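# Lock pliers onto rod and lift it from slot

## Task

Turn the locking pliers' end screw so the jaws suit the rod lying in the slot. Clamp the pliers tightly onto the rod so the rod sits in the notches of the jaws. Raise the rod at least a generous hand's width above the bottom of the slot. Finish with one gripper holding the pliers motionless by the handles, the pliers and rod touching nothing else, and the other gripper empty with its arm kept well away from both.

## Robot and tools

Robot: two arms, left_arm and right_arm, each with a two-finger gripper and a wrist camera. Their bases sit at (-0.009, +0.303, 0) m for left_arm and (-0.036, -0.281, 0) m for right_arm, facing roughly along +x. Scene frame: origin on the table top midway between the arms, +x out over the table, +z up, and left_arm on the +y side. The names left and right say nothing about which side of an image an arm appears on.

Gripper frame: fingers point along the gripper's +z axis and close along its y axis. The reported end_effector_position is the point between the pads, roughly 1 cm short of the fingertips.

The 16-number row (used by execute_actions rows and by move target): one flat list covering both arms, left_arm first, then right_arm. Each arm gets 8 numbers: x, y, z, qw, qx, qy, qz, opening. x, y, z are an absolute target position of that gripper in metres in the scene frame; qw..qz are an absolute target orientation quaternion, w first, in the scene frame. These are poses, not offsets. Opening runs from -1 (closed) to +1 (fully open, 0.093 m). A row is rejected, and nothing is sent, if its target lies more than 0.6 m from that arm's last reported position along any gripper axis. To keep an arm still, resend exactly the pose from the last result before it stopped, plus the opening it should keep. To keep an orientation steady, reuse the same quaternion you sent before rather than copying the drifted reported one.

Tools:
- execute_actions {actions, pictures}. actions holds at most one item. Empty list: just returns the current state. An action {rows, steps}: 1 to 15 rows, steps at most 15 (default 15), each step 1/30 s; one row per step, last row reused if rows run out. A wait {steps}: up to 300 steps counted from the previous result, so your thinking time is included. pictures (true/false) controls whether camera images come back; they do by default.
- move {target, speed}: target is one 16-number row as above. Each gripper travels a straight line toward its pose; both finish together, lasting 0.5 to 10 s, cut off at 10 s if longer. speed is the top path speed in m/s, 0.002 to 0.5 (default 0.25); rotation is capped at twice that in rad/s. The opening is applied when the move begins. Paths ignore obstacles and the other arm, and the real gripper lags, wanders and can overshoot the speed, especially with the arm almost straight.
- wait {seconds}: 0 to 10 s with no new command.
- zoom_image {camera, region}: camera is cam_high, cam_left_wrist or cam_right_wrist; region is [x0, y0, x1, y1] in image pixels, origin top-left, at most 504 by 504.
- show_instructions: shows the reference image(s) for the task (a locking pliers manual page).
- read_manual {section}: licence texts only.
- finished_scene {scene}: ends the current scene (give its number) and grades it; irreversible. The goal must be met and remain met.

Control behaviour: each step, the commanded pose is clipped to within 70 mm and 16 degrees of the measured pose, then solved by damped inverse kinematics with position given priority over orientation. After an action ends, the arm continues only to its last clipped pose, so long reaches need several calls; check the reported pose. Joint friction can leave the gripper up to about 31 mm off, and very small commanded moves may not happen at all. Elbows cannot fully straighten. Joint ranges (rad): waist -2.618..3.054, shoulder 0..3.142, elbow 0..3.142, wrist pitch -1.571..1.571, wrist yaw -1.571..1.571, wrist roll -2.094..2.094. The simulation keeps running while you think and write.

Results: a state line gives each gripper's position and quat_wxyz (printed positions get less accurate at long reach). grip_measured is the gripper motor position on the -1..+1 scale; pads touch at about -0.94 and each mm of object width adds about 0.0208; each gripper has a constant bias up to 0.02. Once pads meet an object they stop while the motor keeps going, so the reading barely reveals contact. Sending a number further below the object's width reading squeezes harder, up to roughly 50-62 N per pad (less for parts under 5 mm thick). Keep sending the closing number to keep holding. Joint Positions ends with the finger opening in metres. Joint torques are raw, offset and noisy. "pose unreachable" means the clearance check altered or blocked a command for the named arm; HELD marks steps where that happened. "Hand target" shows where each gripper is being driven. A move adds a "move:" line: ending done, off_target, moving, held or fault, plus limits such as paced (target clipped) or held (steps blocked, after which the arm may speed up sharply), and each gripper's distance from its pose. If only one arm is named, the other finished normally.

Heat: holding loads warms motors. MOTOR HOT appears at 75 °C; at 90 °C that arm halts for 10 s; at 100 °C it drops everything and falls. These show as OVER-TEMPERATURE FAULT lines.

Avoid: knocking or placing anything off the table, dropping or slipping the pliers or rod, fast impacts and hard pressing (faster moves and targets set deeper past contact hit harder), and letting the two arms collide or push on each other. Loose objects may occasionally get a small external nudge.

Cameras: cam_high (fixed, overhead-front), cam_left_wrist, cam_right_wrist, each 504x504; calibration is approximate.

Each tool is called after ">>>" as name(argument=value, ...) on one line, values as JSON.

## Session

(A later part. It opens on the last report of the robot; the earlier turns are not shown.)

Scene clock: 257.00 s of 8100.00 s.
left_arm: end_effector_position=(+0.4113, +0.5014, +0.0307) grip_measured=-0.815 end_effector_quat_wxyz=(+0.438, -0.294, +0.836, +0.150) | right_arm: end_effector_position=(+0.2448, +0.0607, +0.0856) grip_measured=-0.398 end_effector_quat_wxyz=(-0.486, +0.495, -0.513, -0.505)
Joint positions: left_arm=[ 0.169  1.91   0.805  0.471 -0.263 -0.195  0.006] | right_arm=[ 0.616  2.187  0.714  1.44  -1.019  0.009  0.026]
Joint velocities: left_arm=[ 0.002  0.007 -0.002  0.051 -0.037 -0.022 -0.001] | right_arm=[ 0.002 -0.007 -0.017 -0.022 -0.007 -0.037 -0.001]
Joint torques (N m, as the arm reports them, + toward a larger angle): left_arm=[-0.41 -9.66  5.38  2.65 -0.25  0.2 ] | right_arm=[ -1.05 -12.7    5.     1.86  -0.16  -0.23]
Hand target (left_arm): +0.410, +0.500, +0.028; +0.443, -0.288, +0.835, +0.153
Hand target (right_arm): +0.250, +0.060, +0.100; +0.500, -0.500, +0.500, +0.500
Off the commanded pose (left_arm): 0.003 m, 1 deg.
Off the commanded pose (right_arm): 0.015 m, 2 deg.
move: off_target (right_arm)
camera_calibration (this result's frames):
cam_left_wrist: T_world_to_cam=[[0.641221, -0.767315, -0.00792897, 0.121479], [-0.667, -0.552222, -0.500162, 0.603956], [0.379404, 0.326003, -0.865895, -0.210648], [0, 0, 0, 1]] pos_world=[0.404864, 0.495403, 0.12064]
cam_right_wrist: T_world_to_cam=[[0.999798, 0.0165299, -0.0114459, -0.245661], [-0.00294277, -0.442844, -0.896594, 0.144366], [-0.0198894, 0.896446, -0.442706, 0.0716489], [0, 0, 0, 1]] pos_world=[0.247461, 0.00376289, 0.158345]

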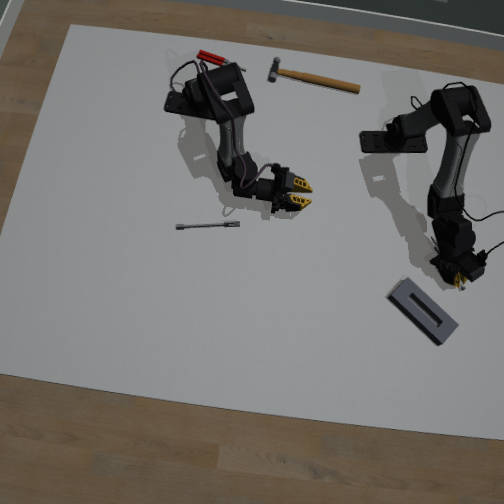

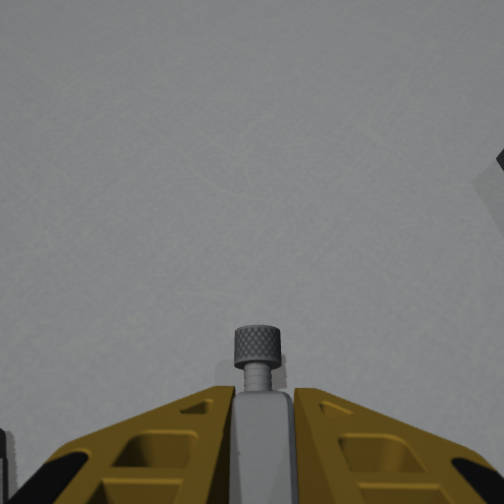

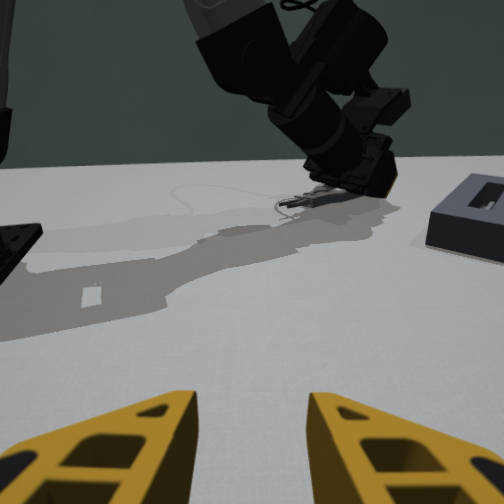

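>>> move(target=[0.41,0.50,0.018,0.444,-0.288,0.835,0.153,-0.9,0.25,0.06,0.10,0.5,-0.5,0.5,0.5,-0.4], speed=0.02)

>>> execute_actions(actions=[{"rows":[[0.41,0.50,0.024,0.444,-0.288,0.835,0.153,-0.2,0.25,0.06,0.10,0.5,-0.5,0.5,0.5,-0.4]],"steps":10}], pictures=false)

>>> move(target=[0.408,0.498,0.08,0,-0.3256,0.9455,0,-0.2,0.25,0.06,0.10,0.5,-0.5,0.5,0.5,-0.4], speed=0.15)

Scene clock: 265.53 s of 8100.00 s.
left_arm: end_effector_position=(+0.4165, +0.5032, +0.0290) grip_measured=-0.815 end_effector_quat_wxyz=(+0.451, -0.292, +0.830, +0.151) | right_arm: end_effector_position=(+0.2447, +0.0607, +0.0855) grip_measured=-0.398 end_effector_quat_wxyz=(-0.486, +0.495, -0.513, -0.505)
Joint positions: left_arm=[ 0.169  1.939  0.805  0.53  -0.263 -0.191  0.006] | right_arm=[ 0.616  2.187  0.714  1.439 -1.019  0.008  0.026]
Joint velocities: left_arm=[-0.007  0.002  0.002  0.051  0.022  0.007  0.   ] | right_arm=[-0.007 -0.007 -0.007 -0.022 -0.022  0.022 -0.   ]
Joint torques (N m, as the arm reports them, + toward a larger angle): left_arm=[-0.44 -9.46  4.26  2.6  -0.24  0.12] | right_arm=[ -1.04 -12.7    5.02   1.89  -0.14  -0.22]
Hand target (left_arm): +0.410, +0.500, +0.018; +0.444, -0.288, +0.835, +0.153
Hand target (right_arm): +0.250, +0.060, +0.100; +0.500, -0.500, +0.500, +0.500
Off the commanded pose (left_arm): 0.013 m, 1 deg.
Off the commanded pose (right_arm): 0.015 m, 2 deg.
move: off_target (left_arm, right_arm)
camera_calibration (this result's frames):
cam_left_wrist: T_world_to_cam=[[0.639696, -0.768627, -0.0010373, 0.120647], [-0.655018, -0.544438, -0.523964, 0.599458], [0.402168, 0.335858, -0.851739, -0.229538], [0, 0, 0, 1]] pos_world=[0.407792, 0.496192, 0.118714]
cam_right_wrist: T_world_to_cam=[[0.999788, 0.0169132, -0.0117268, -0.245591], [-0.00301689, -0.443195, -0.89642, 0.14428], [-0.0203586, 0.896266, -0.44305, 0.0717508], [0, 0, 0, 1]] pos_world=[0.247435, 0.00379002, 0.158244]

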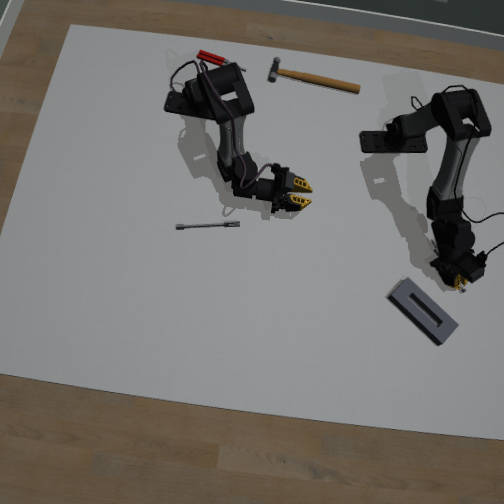

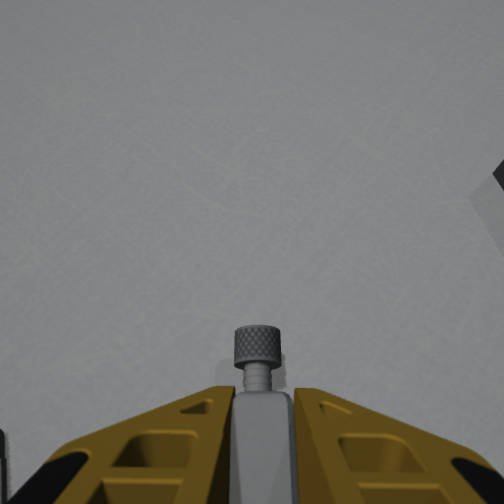

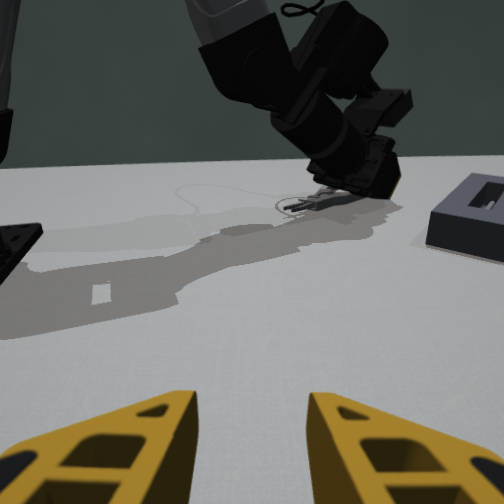

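Scene clock: 265.87 s of 8100.00 s.
left_arm: end_effector_position=(+0.4166, +0.5033, +0.0292) grip_measured=-0.201 end_effector_quat_wxyz=(+0.451, -0.292, +0.830, +0.152) | right_arm: end_effector_position=(+0.2447, +0.0607, +0.0855) grip_measured=-0.398 end_effector_quat_wxyz=(-0.486, +0.495, -0.513, -0.505)
Joint positions: left_arm=[ 0.169  1.939  0.805  0.531 -0.263 -0.191  0.036] | right_arm=[ 0.616  2.187  0.714  1.439 -1.019  0.008  0.026]
Joint velocities: left_arm=[ 0.002  0.002 -0.007 -0.081 -0.095 -0.051  0.   ] | right_arm=[-0.022 -0.007 -0.012  0.007 -0.139  0.037 -0.002]
Joint torques (N m, as the arm reports them, + toward a larger angle): left_arm=[ -0.5  -11.18   4.89   2.36  -0.21   0.13] | right_arm=[ -1.06 -12.72   5.05   1.92  -0.15  -0.21]
Hand target (left_arm): +0.410, +0.500, +0.024; +0.444, -0.288, +0.835, +0.153
Hand target (right_arm): +0.250, +0.060, +0.100; +0.500, -0.500, +0.500, +0.500
Off the commanded pose (left_arm): 0.009 m, 1 deg.
Off the commanded pose (right_arm): 0.015 m, 2 deg.
Steps of this call (steps 1 to 10: all 10 steps of this action). Readings (end_effector_position):
1: left_arm (+0.4165, +0.5032, +0.0290) | right_arm (+0.2447, +0.0607, +0.0855)
2: left_arm (+0.4166, +0.5033, +0.0291) | right_arm (+0.2447, +0.0607, +0.0855)
4: left_arm (+0.4166, +0.5033, +0.0292) | right_arm (+0.2447, +0.0607, +0.0855)
8: left_arm (+0.4166, +0.5033, +0.0292) | right_arm (+0.2447, +0.0607, +0.0855)
10: the state above

Scene clock: 270.03 s of 8100.00 s.
left_arm: end_effector_position=(+0.4074, +0.4946, +0.0781) grip_measured=-0.201 end_effector_quat_wxyz=(+0.005, -0.323, +0.946, -0.001) | right_arm: end_effector_position=(+0.2447, +0.0607, +0.0855) grip_measured=-0.398 end_effector_quat_wxyz=(-0.486, +0.495, -0.513, -0.505)
Joint positions: left_arm=[ 0.256  2.341  2.171 -1.39   0.004 -0.226  0.036] | right_arm=[ 0.616  2.187  0.714  1.439 -1.019  0.008  0.026]
Joint velocities: left_arm=[ 0.007  0.007  0.002 -0.037  0.037 -0.066  0.001] | right_arm=[-0.007 -0.032  0.012 -0.051  0.037 -0.051 -0.   ]
Joint torques (N m, as the arm reports them, + toward a larger angle): left_arm=[  0.43 -13.62  10.54   0.24  -0.04   0.13] | right_arm=[ -1.05 -12.66   5.05   1.91  -0.14  -0.21]
Hand target (left_arm): +0.408, +0.498, +0.076; +0.002, -0.323, +0.946, -0.004
Hand target (right_arm): +0.250, +0.060, +0.100; +0.500, -0.500, +0.500, +0.500
Off the commanded pose (left_arm): 0.004 m, 1 deg.
Off the commanded pose (right_arm): 0.015 m, 2 deg.
move: off_target (right_arm)
camera_calibration (this result's frames):
cam_left_wrist: T_world_to_cam=[[0.613863, -0.789126, -0.0212674, 0.142152], [-0.711976, -0.565082, 0.416861, 0.574431], [-0.340973, -0.240753, -0.908722, 0.411182], [0, 0, 0, 1]] pos_world=[0.461921, 0.53577, 0.137215]
cam_right_wrist: T_world_to_cam=[[0.999788, 0.0169132, -0.0117268, -0.245591], [-0.00301689, -0.443195, -0.89642, 0.14428], [-0.0203586, 0.896266, -0.44305, 0.0717508], [0, 0, 0, 1]] pos_world=[0.247435, 0.00379002, 0.158244]

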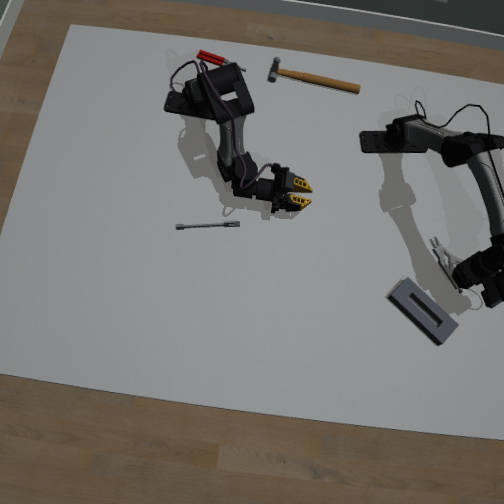

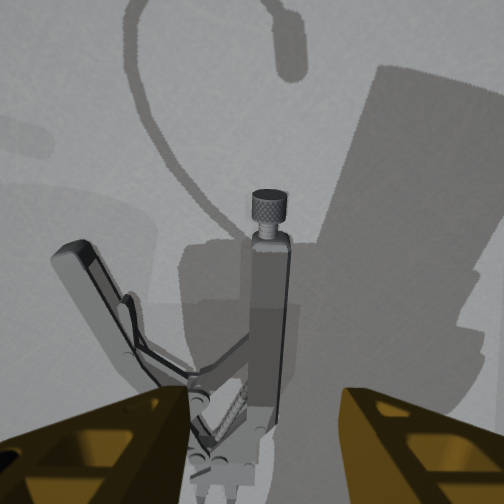

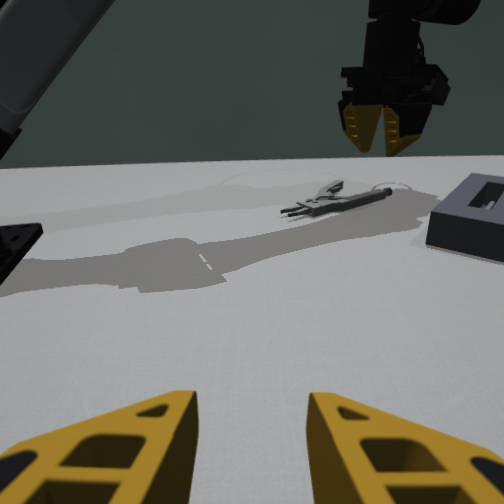

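>>> move(target=[0.409,0.494,0.004,0,-0.3256,0.9455,0,-0.2,0.25,0.06,0.10,0.5,-0.5,0.5,0.5,-0.4], speed=0.05)

Scene clock: 275.53 s of 8100.00 s.
left_arm: end_effector_position=(+0.4137, +0.4975, +0.0192) grip_measured=-0.201 end_effector_quat_wxyz=(+0.013, -0.323, +0.946, -0.001) | right_arm: end_effector_position=(+0.2447, +0.0607, +0.0855) grip_measured=-0.398 end_effector_quat_wxyz=(-0.486, +0.495, -0.513, -0.505)
Joint positions: left_arm=[ 0.256  2.369  1.984 -1.16   0.004 -0.227  0.036] | right_arm=[ 0.616  2.187  0.714  1.439 -1.019  0.008  0.026]
Joint velocities: left_arm=[ 0.002 -0.012 -0.012  0.037 -0.037  0.022 -0.001] | right_arm=[-0.002  0.002 -0.012 -0.037  0.007 -0.022 -0.   ]
Joint torques (N m, as the arm reports them, + toward a larger angle): left_arm=[ -0.57 -13.98   5.71   0.64  -0.15  -0.08] | right_arm=[ -1.02 -12.68   5.04   1.91  -0.15  -0.21]
Hand target (left_arm): +0.410, +0.494, +0.004; -0.000, -0.326, +0.945, -0.000
Hand target (right_arm): +0.250, +0.060, +0.100; +0.500, -0.500, +0.500, +0.500
Off the commanded pose (left_arm): 0.016 m, 2 deg.
Off the commanded pose (right_arm): 0.015 m, 2 deg.
move: off_target (left_arm, right_arm)
camera_calibration (this result's frames):
cam_left_wrist: T_world_to_cam=[[0.614748, -0.788527, -0.0176091, 0.138576], [-0.717507, -0.568371, 0.402664, 0.609362], [-0.32752, -0.234902, -0.915178, 0.352186], [0, 0, 0, 1]] pos_world=[0.46738, 0.538344, 0.0793848]
cam_right_wrist: T_world_to_cam=[[0.999788, 0.0169132, -0.0117268, -0.245591], [-0.00301689, -0.443195, -0.89642, 0.14428], [-0.0203586, 0.896266, -0.44305, 0.0717508], [0, 0, 0, 1]] pos_world=[0.247435, 0.00379002, 0.158244]

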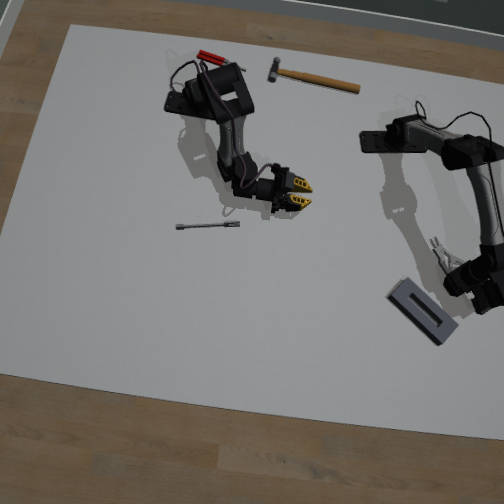

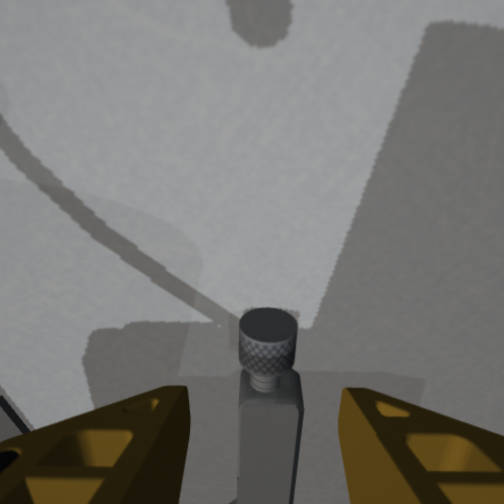

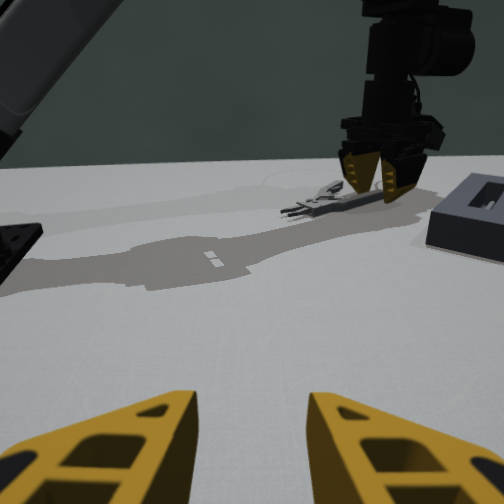

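>>> move(target=[0.399,0.485,0.008,0,-0.3256,0.9455,0,-0.2,0.25,0.06,0.10,0.5,-0.5,0.5,0.5,-0.4], speed=0.03)

>>> move(target=[0.399,0.485,0.008,0,-0.3256,0.9455,0,-0.9,0.25,0.06,0.10,0.5,-0.5,0.5,0.5,-0.4], speed=0.03)

Scene clock: 280.17 s of 8100.00 s.
left_arm: end_effector_position=(+0.4106, +0.4960, +0.0187) grip_measured=-0.201 end_effector_quat_wxyz=(+0.026, -0.326, +0.945, +0.002) | right_arm: end_effector_position=(+0.2447, +0.0607, +0.0855) grip_measured=-0.398 end_effector_quat_wxyz=(-0.486, +0.495, -0.513, -0.505)
Joint positions: left_arm=[ 0.254  2.325  1.904 -1.098  0.    -0.233  0.036] | right_arm=[ 0.616  2.187  0.714  1.439 -1.019  0.008  0.026]
Joint velocities: left_arm=[-0.007 -0.012 -0.012 -0.007 -0.037 -0.022 -0.001] | right_arm=[-0.017  0.017 -0.002 -0.007  0.007 -0.007 -0.001]
Joint torques (N m, as the arm reports them, + toward a larger angle): left_arm=[ -1.12 -15.29   4.37   0.33  -0.09  -0.09] | right_arm=[ -1.08 -12.71   5.01   1.9   -0.14  -0.21]
Hand target (left_arm): +0.399, +0.485, +0.008; -0.001, -0.326, +0.946, -0.000
Hand target (right_arm): +0.250, +0.060, +0.100; +0.500, -0.500, +0.500, +0.500
Off the commanded pose (left_arm): 0.019 m, 3 deg.
Off the commanded pose (right_arm): 0.015 m, 2 deg.
move: off_target (left_arm, right_arm)
camera_calibration (this result's frames):
cam_left_wrist: T_world_to_cam=[[0.619111, -0.785166, -0.0146982, 0.135733], [-0.723275, -0.5774, 0.378789, 0.6137], [-0.305899, -0.223882, -0.925366, 0.336175], [0, 0, 0, 1]] pos_world=[0.462676, 0.536188, 0.0806168]
cam_right_wrist: T_world_to_cam=[[0.999788, 0.0169132, -0.0117268, -0.245591], [-0.00301689, -0.443195, -0.89642, 0.14428], [-0.0203586, 0.896266, -0.44305, 0.0717508], [0, 0, 0, 1]] pos_world=[0.247435, 0.00379002, 0.158244]

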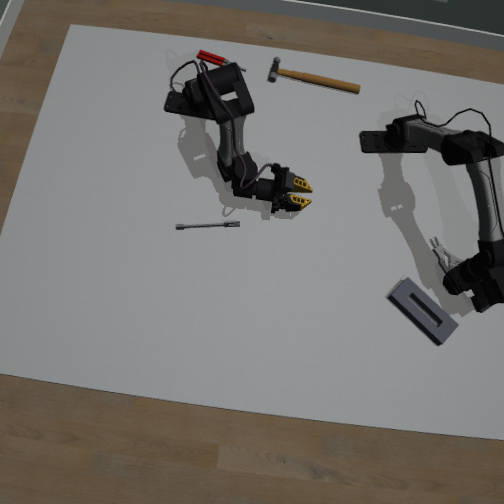

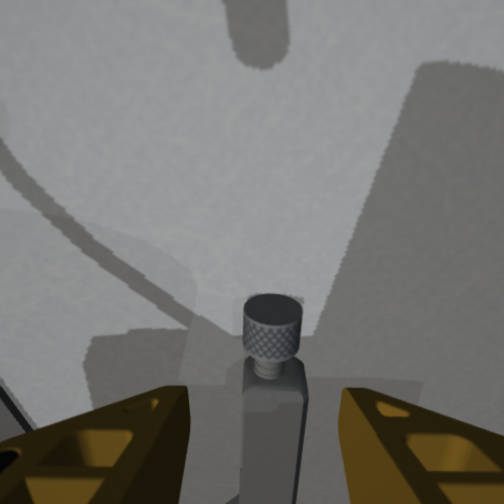

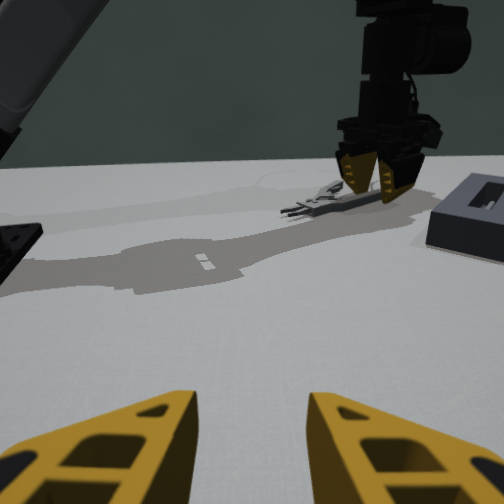

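Scene clock: 281.27 s of 8100.00 s.
left_arm: end_effector_position=(+0.4107, +0.4961, +0.0188) grip_measured=-0.833 end_effector_quat_wxyz=(+0.026, -0.326, +0.945, +0.003) | right_arm: end_effector_position=(+0.2447, +0.0607, +0.0855) grip_measured=-0.398 end_effector_quat_wxyz=(-0.486, +0.495, -0.513, -0.505)
Joint positions: left_arm=[ 0.254  2.324  1.904 -1.098 -0.    -0.234  0.005] | right_arm=[ 0.616  2.187  0.714  1.439 -1.019  0.008  0.026]
Joint velocities: left_arm=[-0.007  0.012 -0.002 -0.007 -0.037 -0.066  0.   ] | right_arm=[ 0.002 -0.002  0.002  0.007 -0.037  0.007 -0.   ]
Joint torques (N m, as the arm reports them, + toward a larger angle): left_arm=[ -1.09 -15.24   4.3    0.36  -0.11  -0.11] | right_arm=[ -1.   -12.65   5.05   1.9   -0.14  -0.21]
Hand target (left_arm): +0.399, +0.485, +0.008; -0.000, -0.326, +0.945, -0.000
Hand target (right_arm): +0.250, +0.060, +0.100; +0.500, -0.500, +0.500, +0.500
Off the commanded pose (left_arm): 0.019 m, 3 deg.
Off the commanded pose (right_arm): 0.015 m, 2 deg.
move: off_target (left_arm, right_arm)
camera_calibration (this result's frames):
cam_left_wrist: T_world_to_cam=[[0.619434, -0.784908, -0.0148697, 0.135511], [-0.723249, -0.577935, 0.378024, 0.614033], [-0.305307, -0.223406, -0.925677, 0.335915], [0, 0, 0, 1]] pos_world=[0.462716, 0.53628, 0.0808443]
cam_right_wrist: T_world_to_cam=[[0.999788, 0.0169132, -0.0117268, -0.245591], [-0.00301689, -0.443195, -0.89642, 0.14428], [-0.0203586, 0.896266, -0.44305, 0.0717508], [0, 0, 0, 1]] pos_world=[0.247435, 0.00379002, 0.158244]

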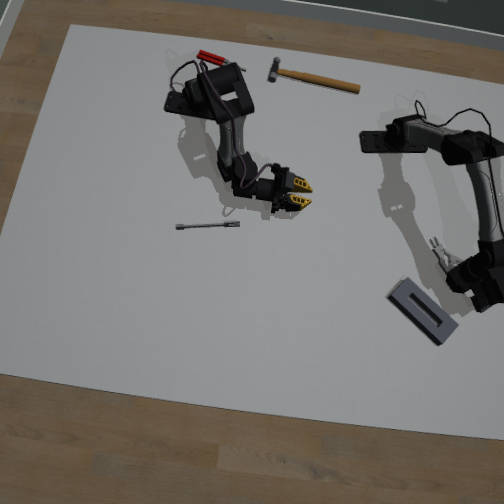

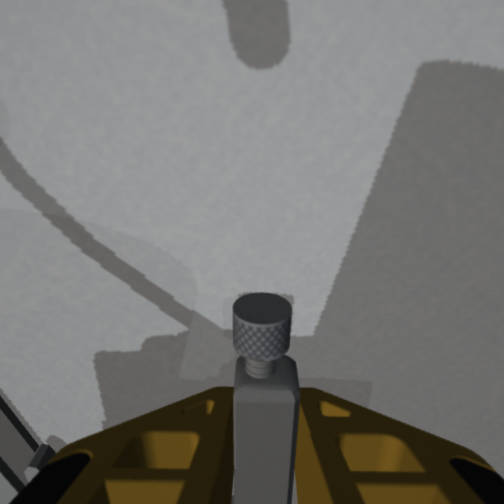

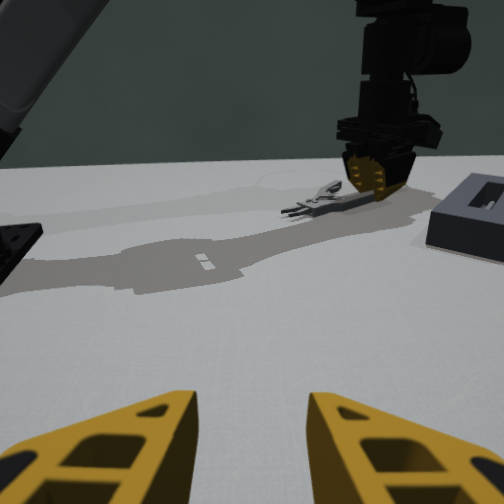

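>>> move(target=[0.40,0.48,0.19,0.13,-0.32,0.938,0.04,-0.9,0.2615,0.0913,0.065,0.618,-0.316,0.658,0.292,-0.4], speed=0.15)

>>> move(target=[0.46,0.42,0.25,0.655,-0.296,0.621,0.312,-0.9,0.2615,0.0913,0.065,0.618,-0.316,0.658,0.292,-0.4], speed=0.2)

>>> move(target=[0.52,0.39,0.2,0.655,-0.296,0.621,0.312,-0.9,0.2615,0.0913,0.065,0.618,-0.316,0.658,0.292,-0.4], speed=0.08)

>>> zoom_image(camera="cam_right_wrist", region=[180,80,320,220])

Scene clock: 289.37 s of 8100.00 s.
left_arm: end_effector_position=(+0.3960, +0.4807, +0.1764) grip_measured=-0.833 end_effector_quat_wxyz=(+0.114, -0.320, +0.940, +0.036) | right_arm: end_effector_position=(+0.2610, +0.0878, +0.0639) grip_measured=-0.398 end_effector_quat_wxyz=(+0.612, -0.320, +0.662, +0.291)
Joint positions: left_arm=[ 0.214  2.051  2.069 -1.355 -0.058 -0.259  0.005] | right_arm=[ 0.956  2.187  0.614  1.491  0.001 -0.006  0.026]
Joint velocities: left_arm=[-0.012 -0.002  0.002  0.007 -0.022 -0.007 -0.001] | right_arm=[-0.027  0.007 -0.002  0.051  0.081  0.022 -0.001]
Joint torques (N m, as the arm reports them, + toward a larger angle): left_arm=[ -1.06 -14.66  11.32   0.79  -0.24  -0.04] | right_arm=[ 0.25 -8.38  4.34  2.66  0.   -0.21]
Hand target (left_arm): +0.398, +0.479, +0.191; +0.130, -0.320, +0.938, +0.040
Hand target (right_arm): +0.261, +0.090, +0.064; +0.617, -0.319, +0.659, +0.289
Off the commanded pose (left_arm): 0.014 m, 2 deg.
Off the commanded pose (right_arm): 0.004 m, 1 deg.
move: off_target (left_arm)
camera_calibration (this result's frames):
cam_left_wrist: T_world_to_cam=[[0.61728, -0.786471, -0.0207139, 0.137512], [-0.768597, -0.608455, 0.197586, 0.599469], [-0.167999, -0.106045, -0.980067, 0.372687], [0, 0, 0, 1]] pos_world=[0.438478, 0.512421, 0.24966]
cam_right_wrist: T_world_to_cam=[[0.789642, -0.61281, 0.0304831, -0.155071], [-0.286043, -0.411625, -0.8653, 0.206063], [0.542813, 0.674558, -0.500326, -0.0856062], [0, 0, 0, 1]] pos_world=[0.227861, 0.0475381, 0.140202]

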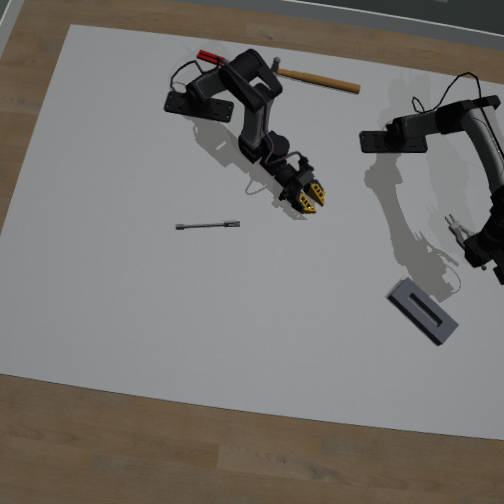

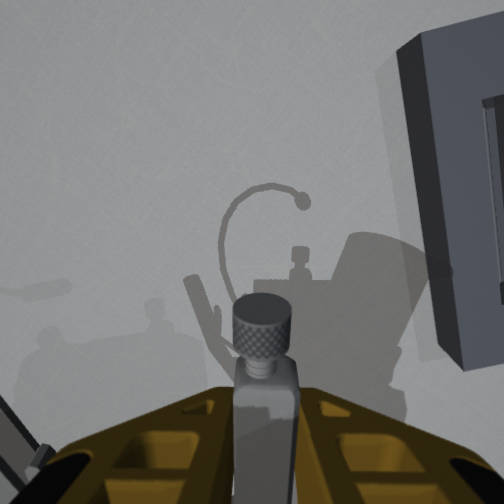

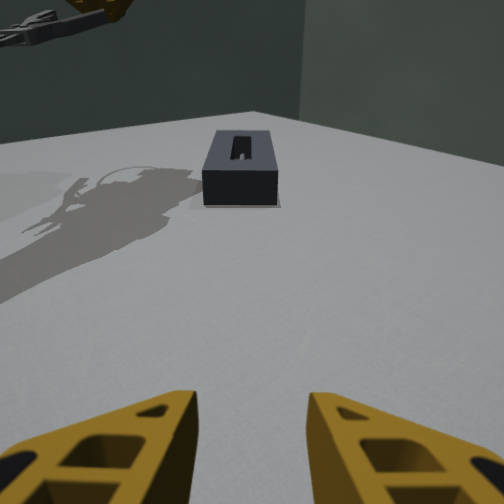

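Scene clock: 293.63 s of 8100.00 s.
left_arm: end_effector_position=(+0.4577, +0.4213, +0.2586) grip_measured=-0.833 end_effector_quat_wxyz=(+0.648, -0.304, +0.624, +0.313) | right_arm: end_effector_position=(+0.2615, +0.0874, +0.0639) grip_measured=-0.398 end_effector_quat_wxyz=(+0.613, -0.318, +0.663, +0.289)
Joint positions: left_arm=[-0.216  1.759  1.001  0.819 -0.94   0.046  0.005] | right_arm=[ 0.956  2.187  0.614  1.491  0.005 -0.006  0.026]
Joint velocities: left_arm=[ 0.002  0.017 -0.017  0.022  0.007  0.022 -0.001] | right_arm=[-0.017  0.012 -0.012  0.007 -0.066  0.051  0.   ]
Joint torques (N m, as the arm reports them, + toward a larger angle): left_arm=[-0.78 -9.45  7.03  2.64 -0.12  0.21] | right_arm=[ 0.41 -8.04  4.77  2.69  0.02 -0.12]
Hand target (left_arm): +0.456, +0.419, +0.253; +0.649, -0.301, +0.623, +0.315
Hand target (right_arm): +0.261, +0.091, +0.065; +0.618, -0.316, +0.658, +0.292
Off the commanded pose (left_arm): 0.009 m, 1 deg.
Off the commanded pose (right_arm): 0.004 m, 1 deg.
move: done
camera_calibration (this result's frames):
cam_left_wrist: T_world_to_cam=[[0.801124, -0.598453, 0.00736768, -0.116157], [-0.229343, -0.318336, -0.919818, 0.514393], [0.552813, 0.735198, -0.392277, -0.379053], [0, 0, 0, 1]] pos_world=[0.420574, 0.372915, 0.325309]
cam_right_wrist: T_world_to_cam=[[0.787064, -0.616101, 0.0308275, -0.154837], [-0.28753, -0.410613, -0.865288, 0.206337], [0.545763, 0.672173, -0.500326, -0.086168], [0, 0, 0, 1]] pos_world=[0.228222, 0.0472491, 0.140202]

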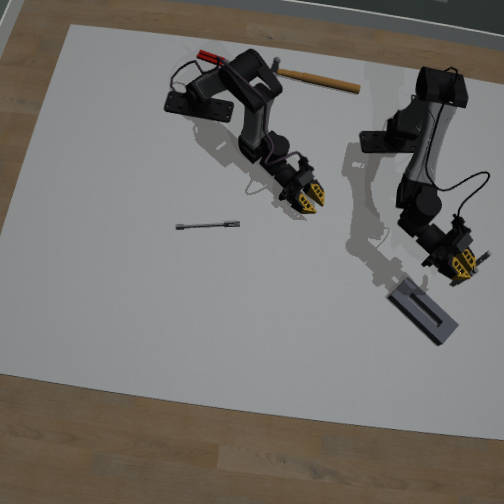

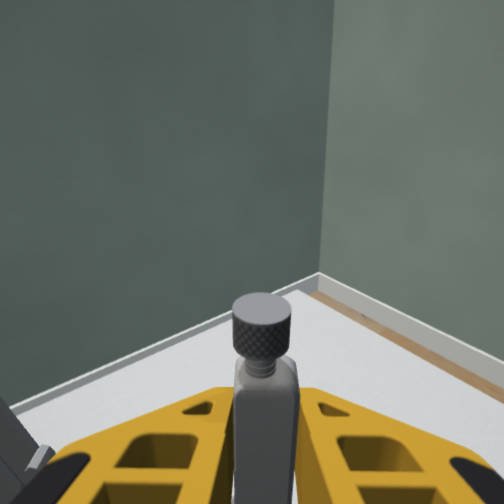

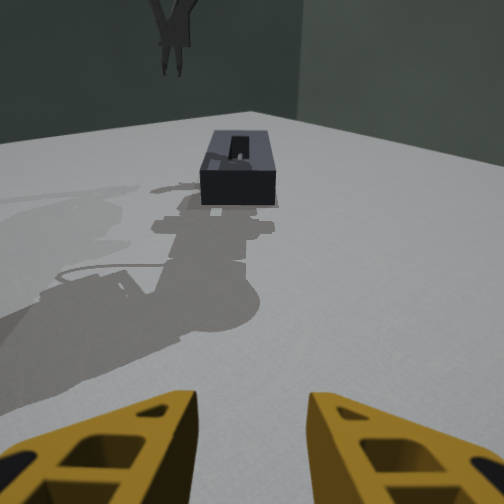

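Scene clock: 295.10 s of 8100.00 s.
left_arm: end_effector_position=(+0.5153, +0.3941, +0.1855) grip_measured=-0.833 end_effector_quat_wxyz=(+0.637, -0.289, +0.640, +0.318) | right_arm: end_effector_position=(+0.2616, +0.0873, +0.0639) grip_measured=-0.398 end_effector_quat_wxyz=(+0.613, -0.318, +0.663, +0.289)
Joint positions: left_arm=[-0.272  2.093  1.16   0.959 -0.982  0.06   0.005] | right_arm=[ 0.956  2.187  0.614  1.491  0.005 -0.006  0.026]
Joint velocities: left_arm=[ 0.017  0.002  0.012  0.007 -0.022  0.037 -0.   ] | right_arm=[ 0.007  0.012  0.007  0.081  0.051  0.022 -0.   ]
Joint torques (N m, as the arm reports them, + toward a larger angle): left_arm=[ -0.85 -12.34  11.41   2.59  -0.18   0.18] | right_arm=[ 0.43 -8.13  4.8   2.7   0.01 -0.13]
Hand target (left_arm): +0.520, +0.391, +0.200; +0.654, -0.297, +0.622, +0.311
Hand target (right_arm): +0.261, +0.091, +0.065; +0.618, -0.316, +0.658, +0.292
Off the commanded pose (left_arm): 0.016 m, 3 deg.
Off the commanded pose (right_arm): 0.004 m, 1 deg.
move: off_target (left_arm)
camera_calibration (this result's frames):
cam_left_wrist: T_world_to_cam=[[0.792144, -0.609309, -0.0353665, -0.161243], [-0.276242, -0.306257, -0.910987, 0.469528], [0.544241, 0.731403, -0.410916, -0.410203], [0, 0, 0, 1]] pos_world=[0.48068, 0.345573, 0.253472]
cam_right_wrist: T_world_to_cam=[[0.786829, -0.616399, 0.0308588, -0.154816], [-0.287665, -0.41052, -0.865287, 0.206362], [0.546031, 0.671956, -0.500326, -0.086219], [0, 0, 0, 1]] pos_world=[0.228255, 0.0472228, 0.140202]

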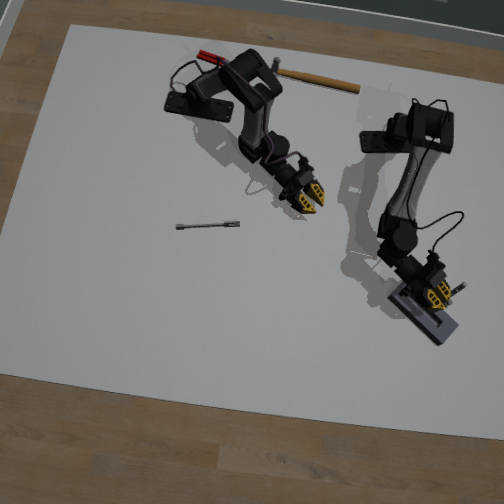

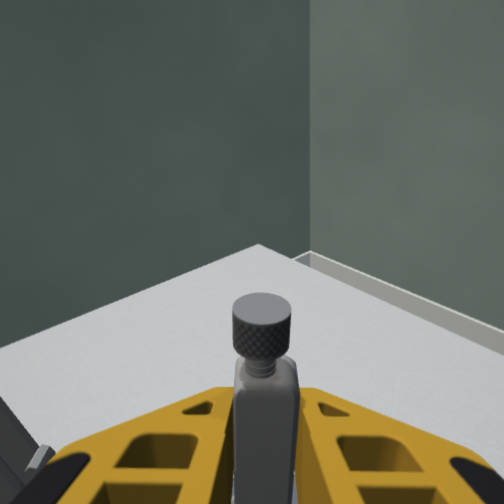

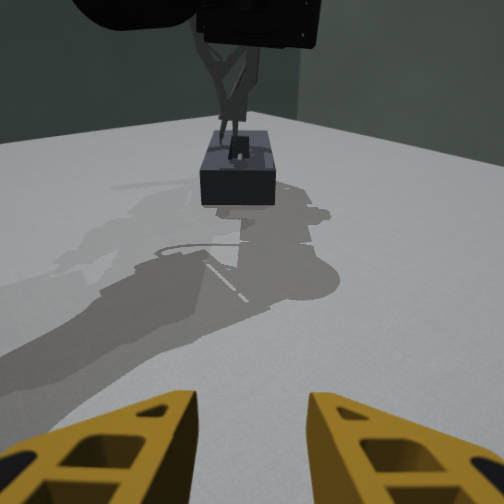

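Region (180, 80, 320, 220) of cam_right_wrist's 504x504 image, scaled by 3.600, with more detail than that image has.

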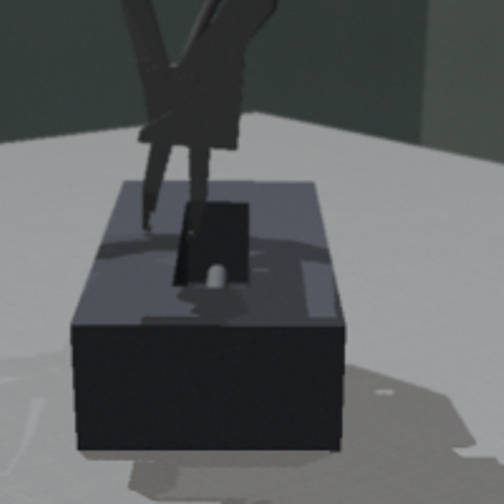

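>>> move(target=[0.517,0.393,0.205,0.6655,-0.3176,0.6103,0.289,-0.9,0.2615,0.0913,0.065,0.618,-0.316,0.658,0.292,-0.4], speed=0.03)

>>> zoom_image(camera="cam_right_wrist", region=[180,80,320,220])

Scene clock: 301.67 s of 8100.00 s.
left_arm: end_effector_position=(+0.5150, +0.3943, +0.1858) grip_measured=-0.833 end_effector_quat_wxyz=(+0.644, -0.304, +0.632, +0.304) | right_arm: end_effector_position=(+0.2616, +0.0873, +0.0639) grip_measured=-0.398 end_effector_quat_wxyz=(+0.613, -0.318, +0.663, +0.289)
Joint positions: left_arm=[-0.272  2.093  1.16   0.96  -0.984  0.015  0.005] | right_arm=[ 0.956  2.187  0.614  1.491  0.005 -0.006  0.026]
Joint velocities: left_arm=[-0.007 -0.007 -0.007  0.037 -0.081  0.022 -0.001] | right_arm=[ 0.007  0.007 -0.012  0.007 -0.007 -0.037  0.   ]
Joint torques (N m, as the arm reports them, + toward a larger angle): left_arm=[ -0.41 -14.67   9.72   2.57  -0.14   0.03] | right_arm=[ 0.42 -8.09  4.77  2.69  0.   -0.13]
Hand target (left_arm): +0.516, +0.393, +0.205; +0.665, -0.318, +0.611, +0.289
Hand target (right_arm): +0.261, +0.091, +0.065; +0.618, -0.316, +0.658, +0.292
Off the commanded pose (left_arm): 0.019 m, 4 deg.
Off the commanded pose (right_arm): 0.004 m, 1 deg.
move: off_target (left_arm)
camera_calibration (this result's frames):
cam_left_wrist: T_world_to_cam=[[0.793347, -0.608672, 0.0109381, -0.170381], [-0.242633, -0.332626, -0.911312, 0.462893], [0.558328, 0.720332, -0.411572, -0.412879], [0, 0, 0, 1]] pos_world=[0.478006, 0.347674, 0.253775]
cam_right_wrist: T_world_to_cam=[[0.786829, -0.616399, 0.0308588, -0.154816], [-0.287665, -0.41052, -0.865287, 0.206362], [0.546031, 0.671956, -0.500326, -0.086219], [0, 0, 0, 1]] pos_world=[0.228255, 0.0472228, 0.140202]

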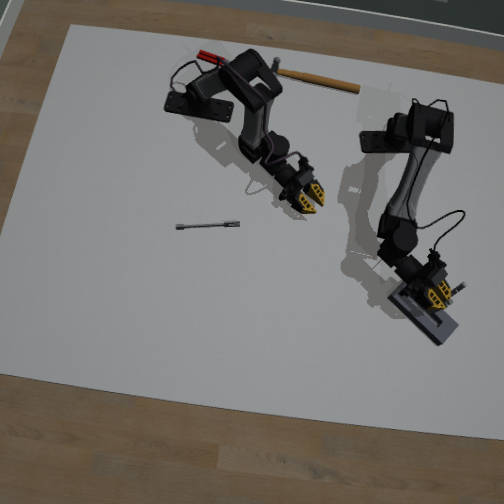

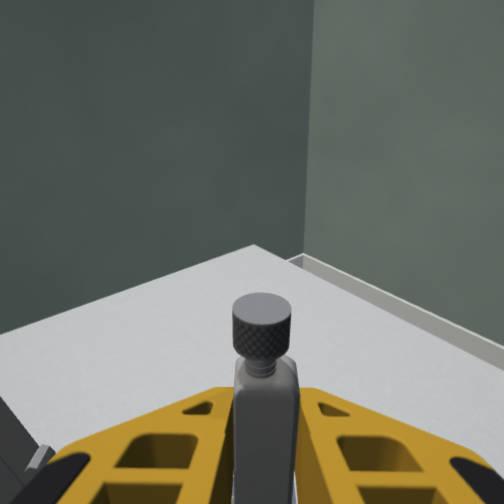

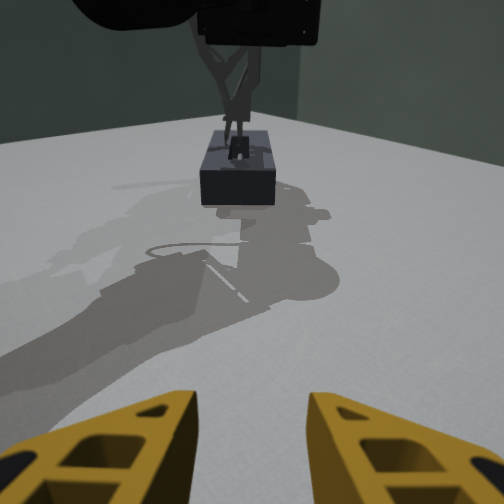

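Region (180, 80, 320, 220) of cam_right_wrist's 504x504 image, scaled by 3.600, with more detail than that image has.

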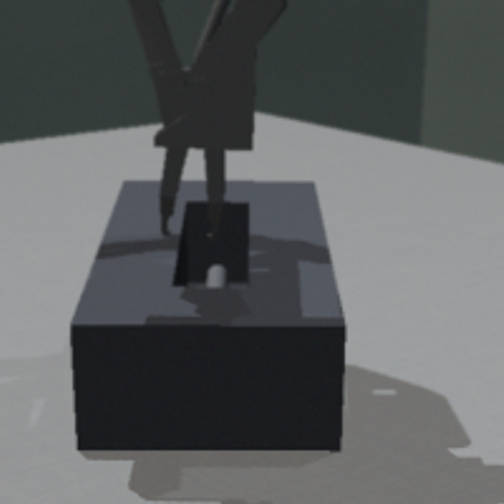

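>>> move(target=[0.515,0.394,0.188,0.6655,-0.3176,0.6103,0.289,-0.9,0.2615,0.0913,0.065,0.618,-0.316,0.658,0.292,-0.4], speed=0.02)

>>> zoom_image(camera="cam_right_wrist", region=[180,80,320,220])

Scene clock: 306.90 s of 8100.00 s.
left_arm: end_effector_position=(+0.5156, +0.3943, +0.1885) grip_measured=-0.833 end_effector_quat_wxyz=(+0.657, -0.313, +0.619, +0.295) | right_arm: end_effector_position=(+0.2616, +0.0873, +0.0639) grip_measured=-0.398 end_effector_quat_wxyz=(+0.613, -0.318, +0.663, +0.289)
Joint positions: left_arm=[-0.272  2.106  1.16   1.017 -0.984  0.012  0.005] | right_arm=[ 0.956  2.187  0.614  1.491  0.005 -0.006  0.026]
Joint velocities: left_arm=[-0.012  0.007  0.007 -0.022 -0.037  0.022 -0.   ] | right_arm=[-0.012  0.002 -0.007 -0.007 -0.022 -0.037  0.001]
Joint torques (N m, as the arm reports them, + toward a larger angle): left_arm=[ -0.44 -12.48   7.32   2.55  -0.05  -0.01] | right_arm=[ 0.37 -8.12  4.8   2.68  0.01 -0.14]
Hand target (left_arm): +0.515, +0.394, +0.188; +0.665, -0.318, +0.611, +0.289
Hand target (right_arm): +0.261, +0.091, +0.065; +0.618, -0.316, +0.658, +0.292
Off the commanded pose (left_arm): 0.001 m, 2 deg.
Off the commanded pose (right_arm): 0.004 m, 1 deg.
move: done
camera_calibration (this result's frames):
cam_left_wrist: T_world_to_cam=[[0.791948, -0.608555, 0.0497941, -0.177525], [-0.201822, -0.337864, -0.919302, 0.447959], [0.576269, 0.71799, -0.390391, -0.424373], [0, 0, 0, 1]] pos_world=[0.475551, 0.348011, 0.254978]
cam_right_wrist: T_world_to_cam=[[0.786829, -0.616399, 0.0308588, -0.154816], [-0.287665, -0.41052, -0.865287, 0.206362], [0.546031, 0.671956, -0.500326, -0.086219], [0, 0, 0, 1]] pos_world=[0.228255, 0.0472228, 0.140202]

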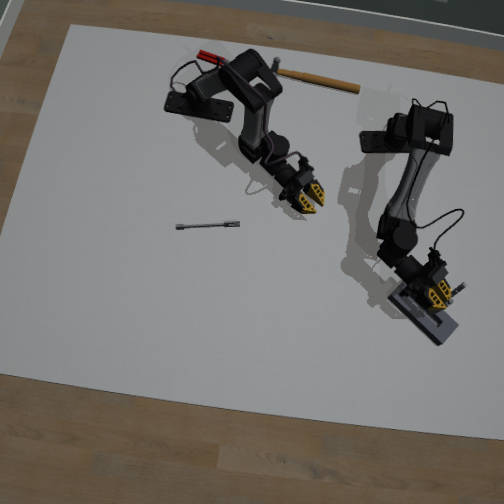

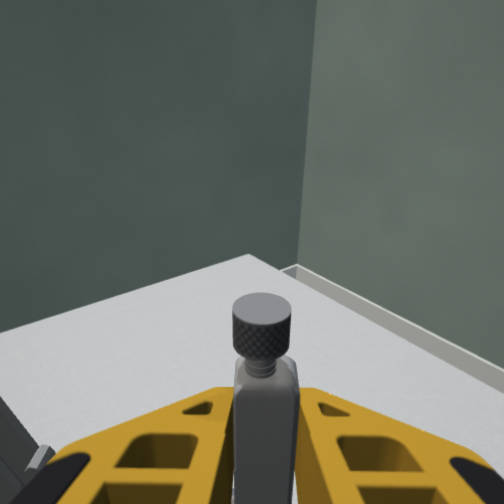

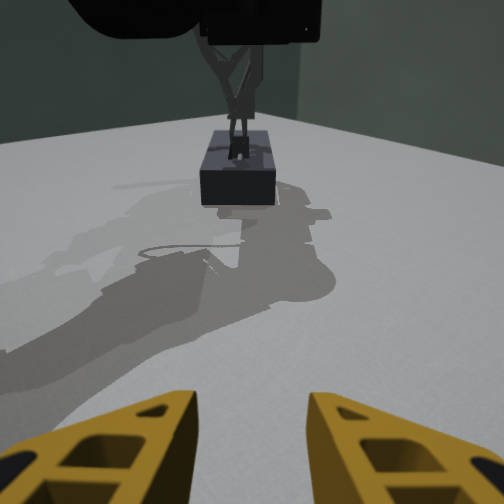

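Region (180, 80, 320, 220) of cam_right_wrist's 504x504 image, scaled by 3.600, with more detail than that image has.

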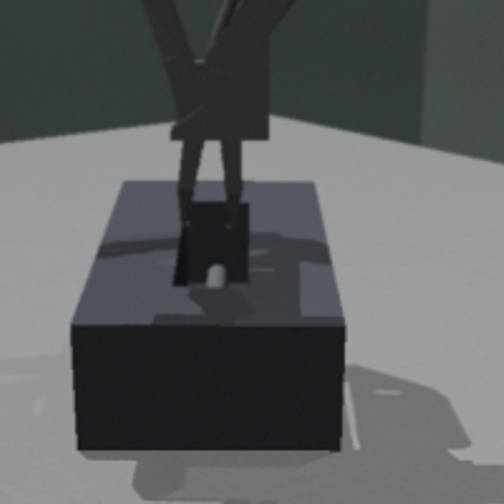

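>>> move(target=[0.5165,0.393,0.168,0.6655,-0.3176,0.6103,0.289,-0.9,0.2615,0.0913,0.065,0.618,-0.316,0.658,0.292,-0.4], speed=0.012)

>>> zoom_image(camera="cam_right_wrist", region=[180,80,320,220])

Scene clock: 312.07 s of 8100.00 s.
left_arm: end_effector_position=(+0.5185, +0.3941, +0.1697) grip_measured=-0.833 end_effector_quat_wxyz=(+0.658, -0.314, +0.617, +0.294) | right_arm: end_effector_position=(+0.2616, +0.0873, +0.0639) grip_measured=-0.398 end_effector_quat_wxyz=(+0.613, -0.318, +0.663, +0.289)
Joint positions: left_arm=[-0.272  2.165  1.16   1.078 -0.985  0.01   0.005] | right_arm=[ 0.956  2.187  0.614  1.491  0.005 -0.006  0.026]
Joint velocities: left_arm=[ 0.002 -0.002 -0.027 -0.022 -0.022  0.066  0.001] | right_arm=[-0.002 -0.017 -0.002 -0.007 -0.007 -0.066  0.001]
Joint torques (N m, as the arm reports them, + toward a larger angle): left_arm=[ -0.42 -12.69   6.6    2.61  -0.07   0.01] | right_arm=[ 0.37 -8.1   4.8   2.7   0.   -0.12]
Hand target (left_arm): +0.517, +0.393, +0.168; +0.665, -0.318, +0.611, +0.289
Hand target (right_arm): +0.261, +0.091, +0.065; +0.618, -0.316, +0.658, +0.292
Off the commanded pose (left_arm): 0.003 m, 1 deg.
Off the commanded pose (right_arm): 0.004 m, 1 deg.
move: done
camera_calibration (this result's frames):
cam_left_wrist: T_world_to_cam=[[0.792382, -0.607631, 0.0540001, -0.180328], [-0.197662, -0.339487, -0.919608, 0.429814], [0.577114, 0.718007, -0.389108, -0.433914], [0, 0, 0, 1]] pos_world=[0.478264, 0.347896, 0.236158]
cam_right_wrist: T_world_to_cam=[[0.786829, -0.616399, 0.0308588, -0.154816], [-0.287665, -0.41052, -0.865287, 0.206362], [0.546031, 0.671956, -0.500326, -0.086219], [0, 0, 0, 1]] pos_world=[0.228255, 0.0472228, 0.140202]

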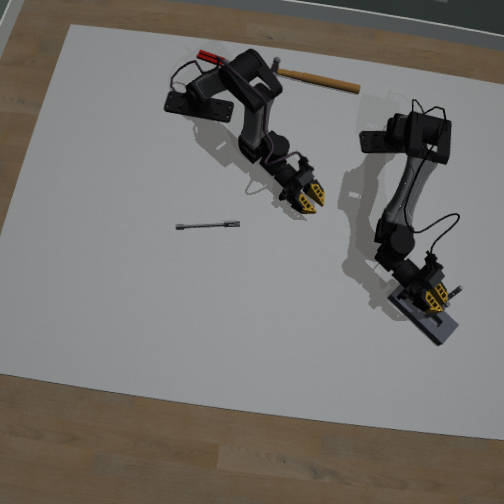

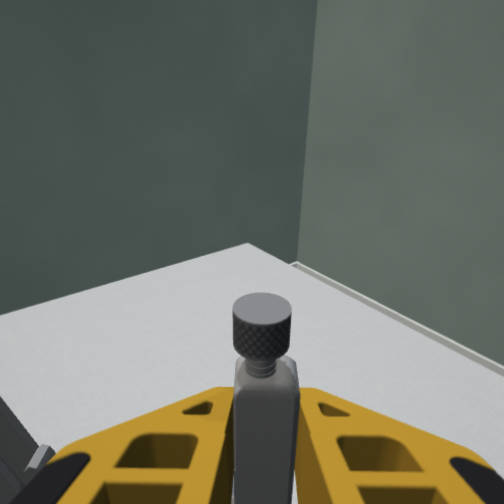

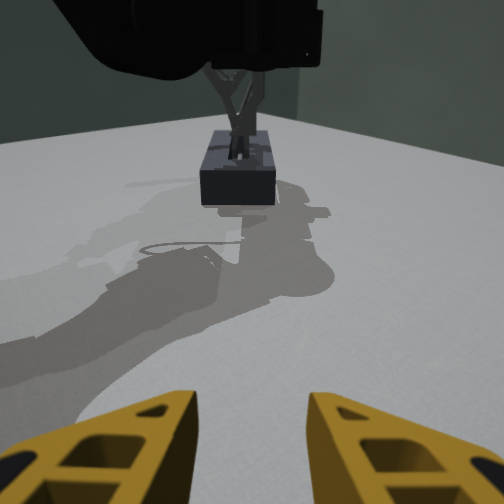

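Region (180, 80, 320, 220) of cam_right_wrist's 504x504 image, scaled by 3.600, with more detail than that image has.

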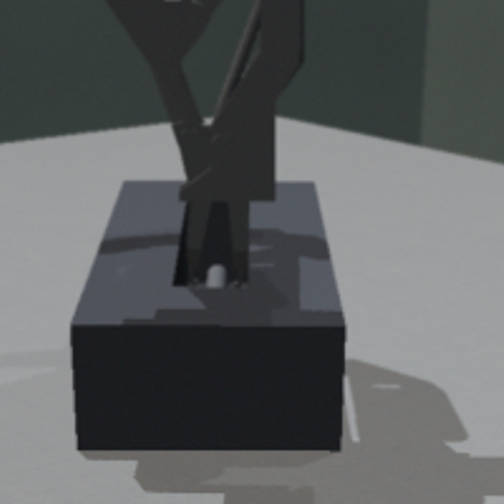

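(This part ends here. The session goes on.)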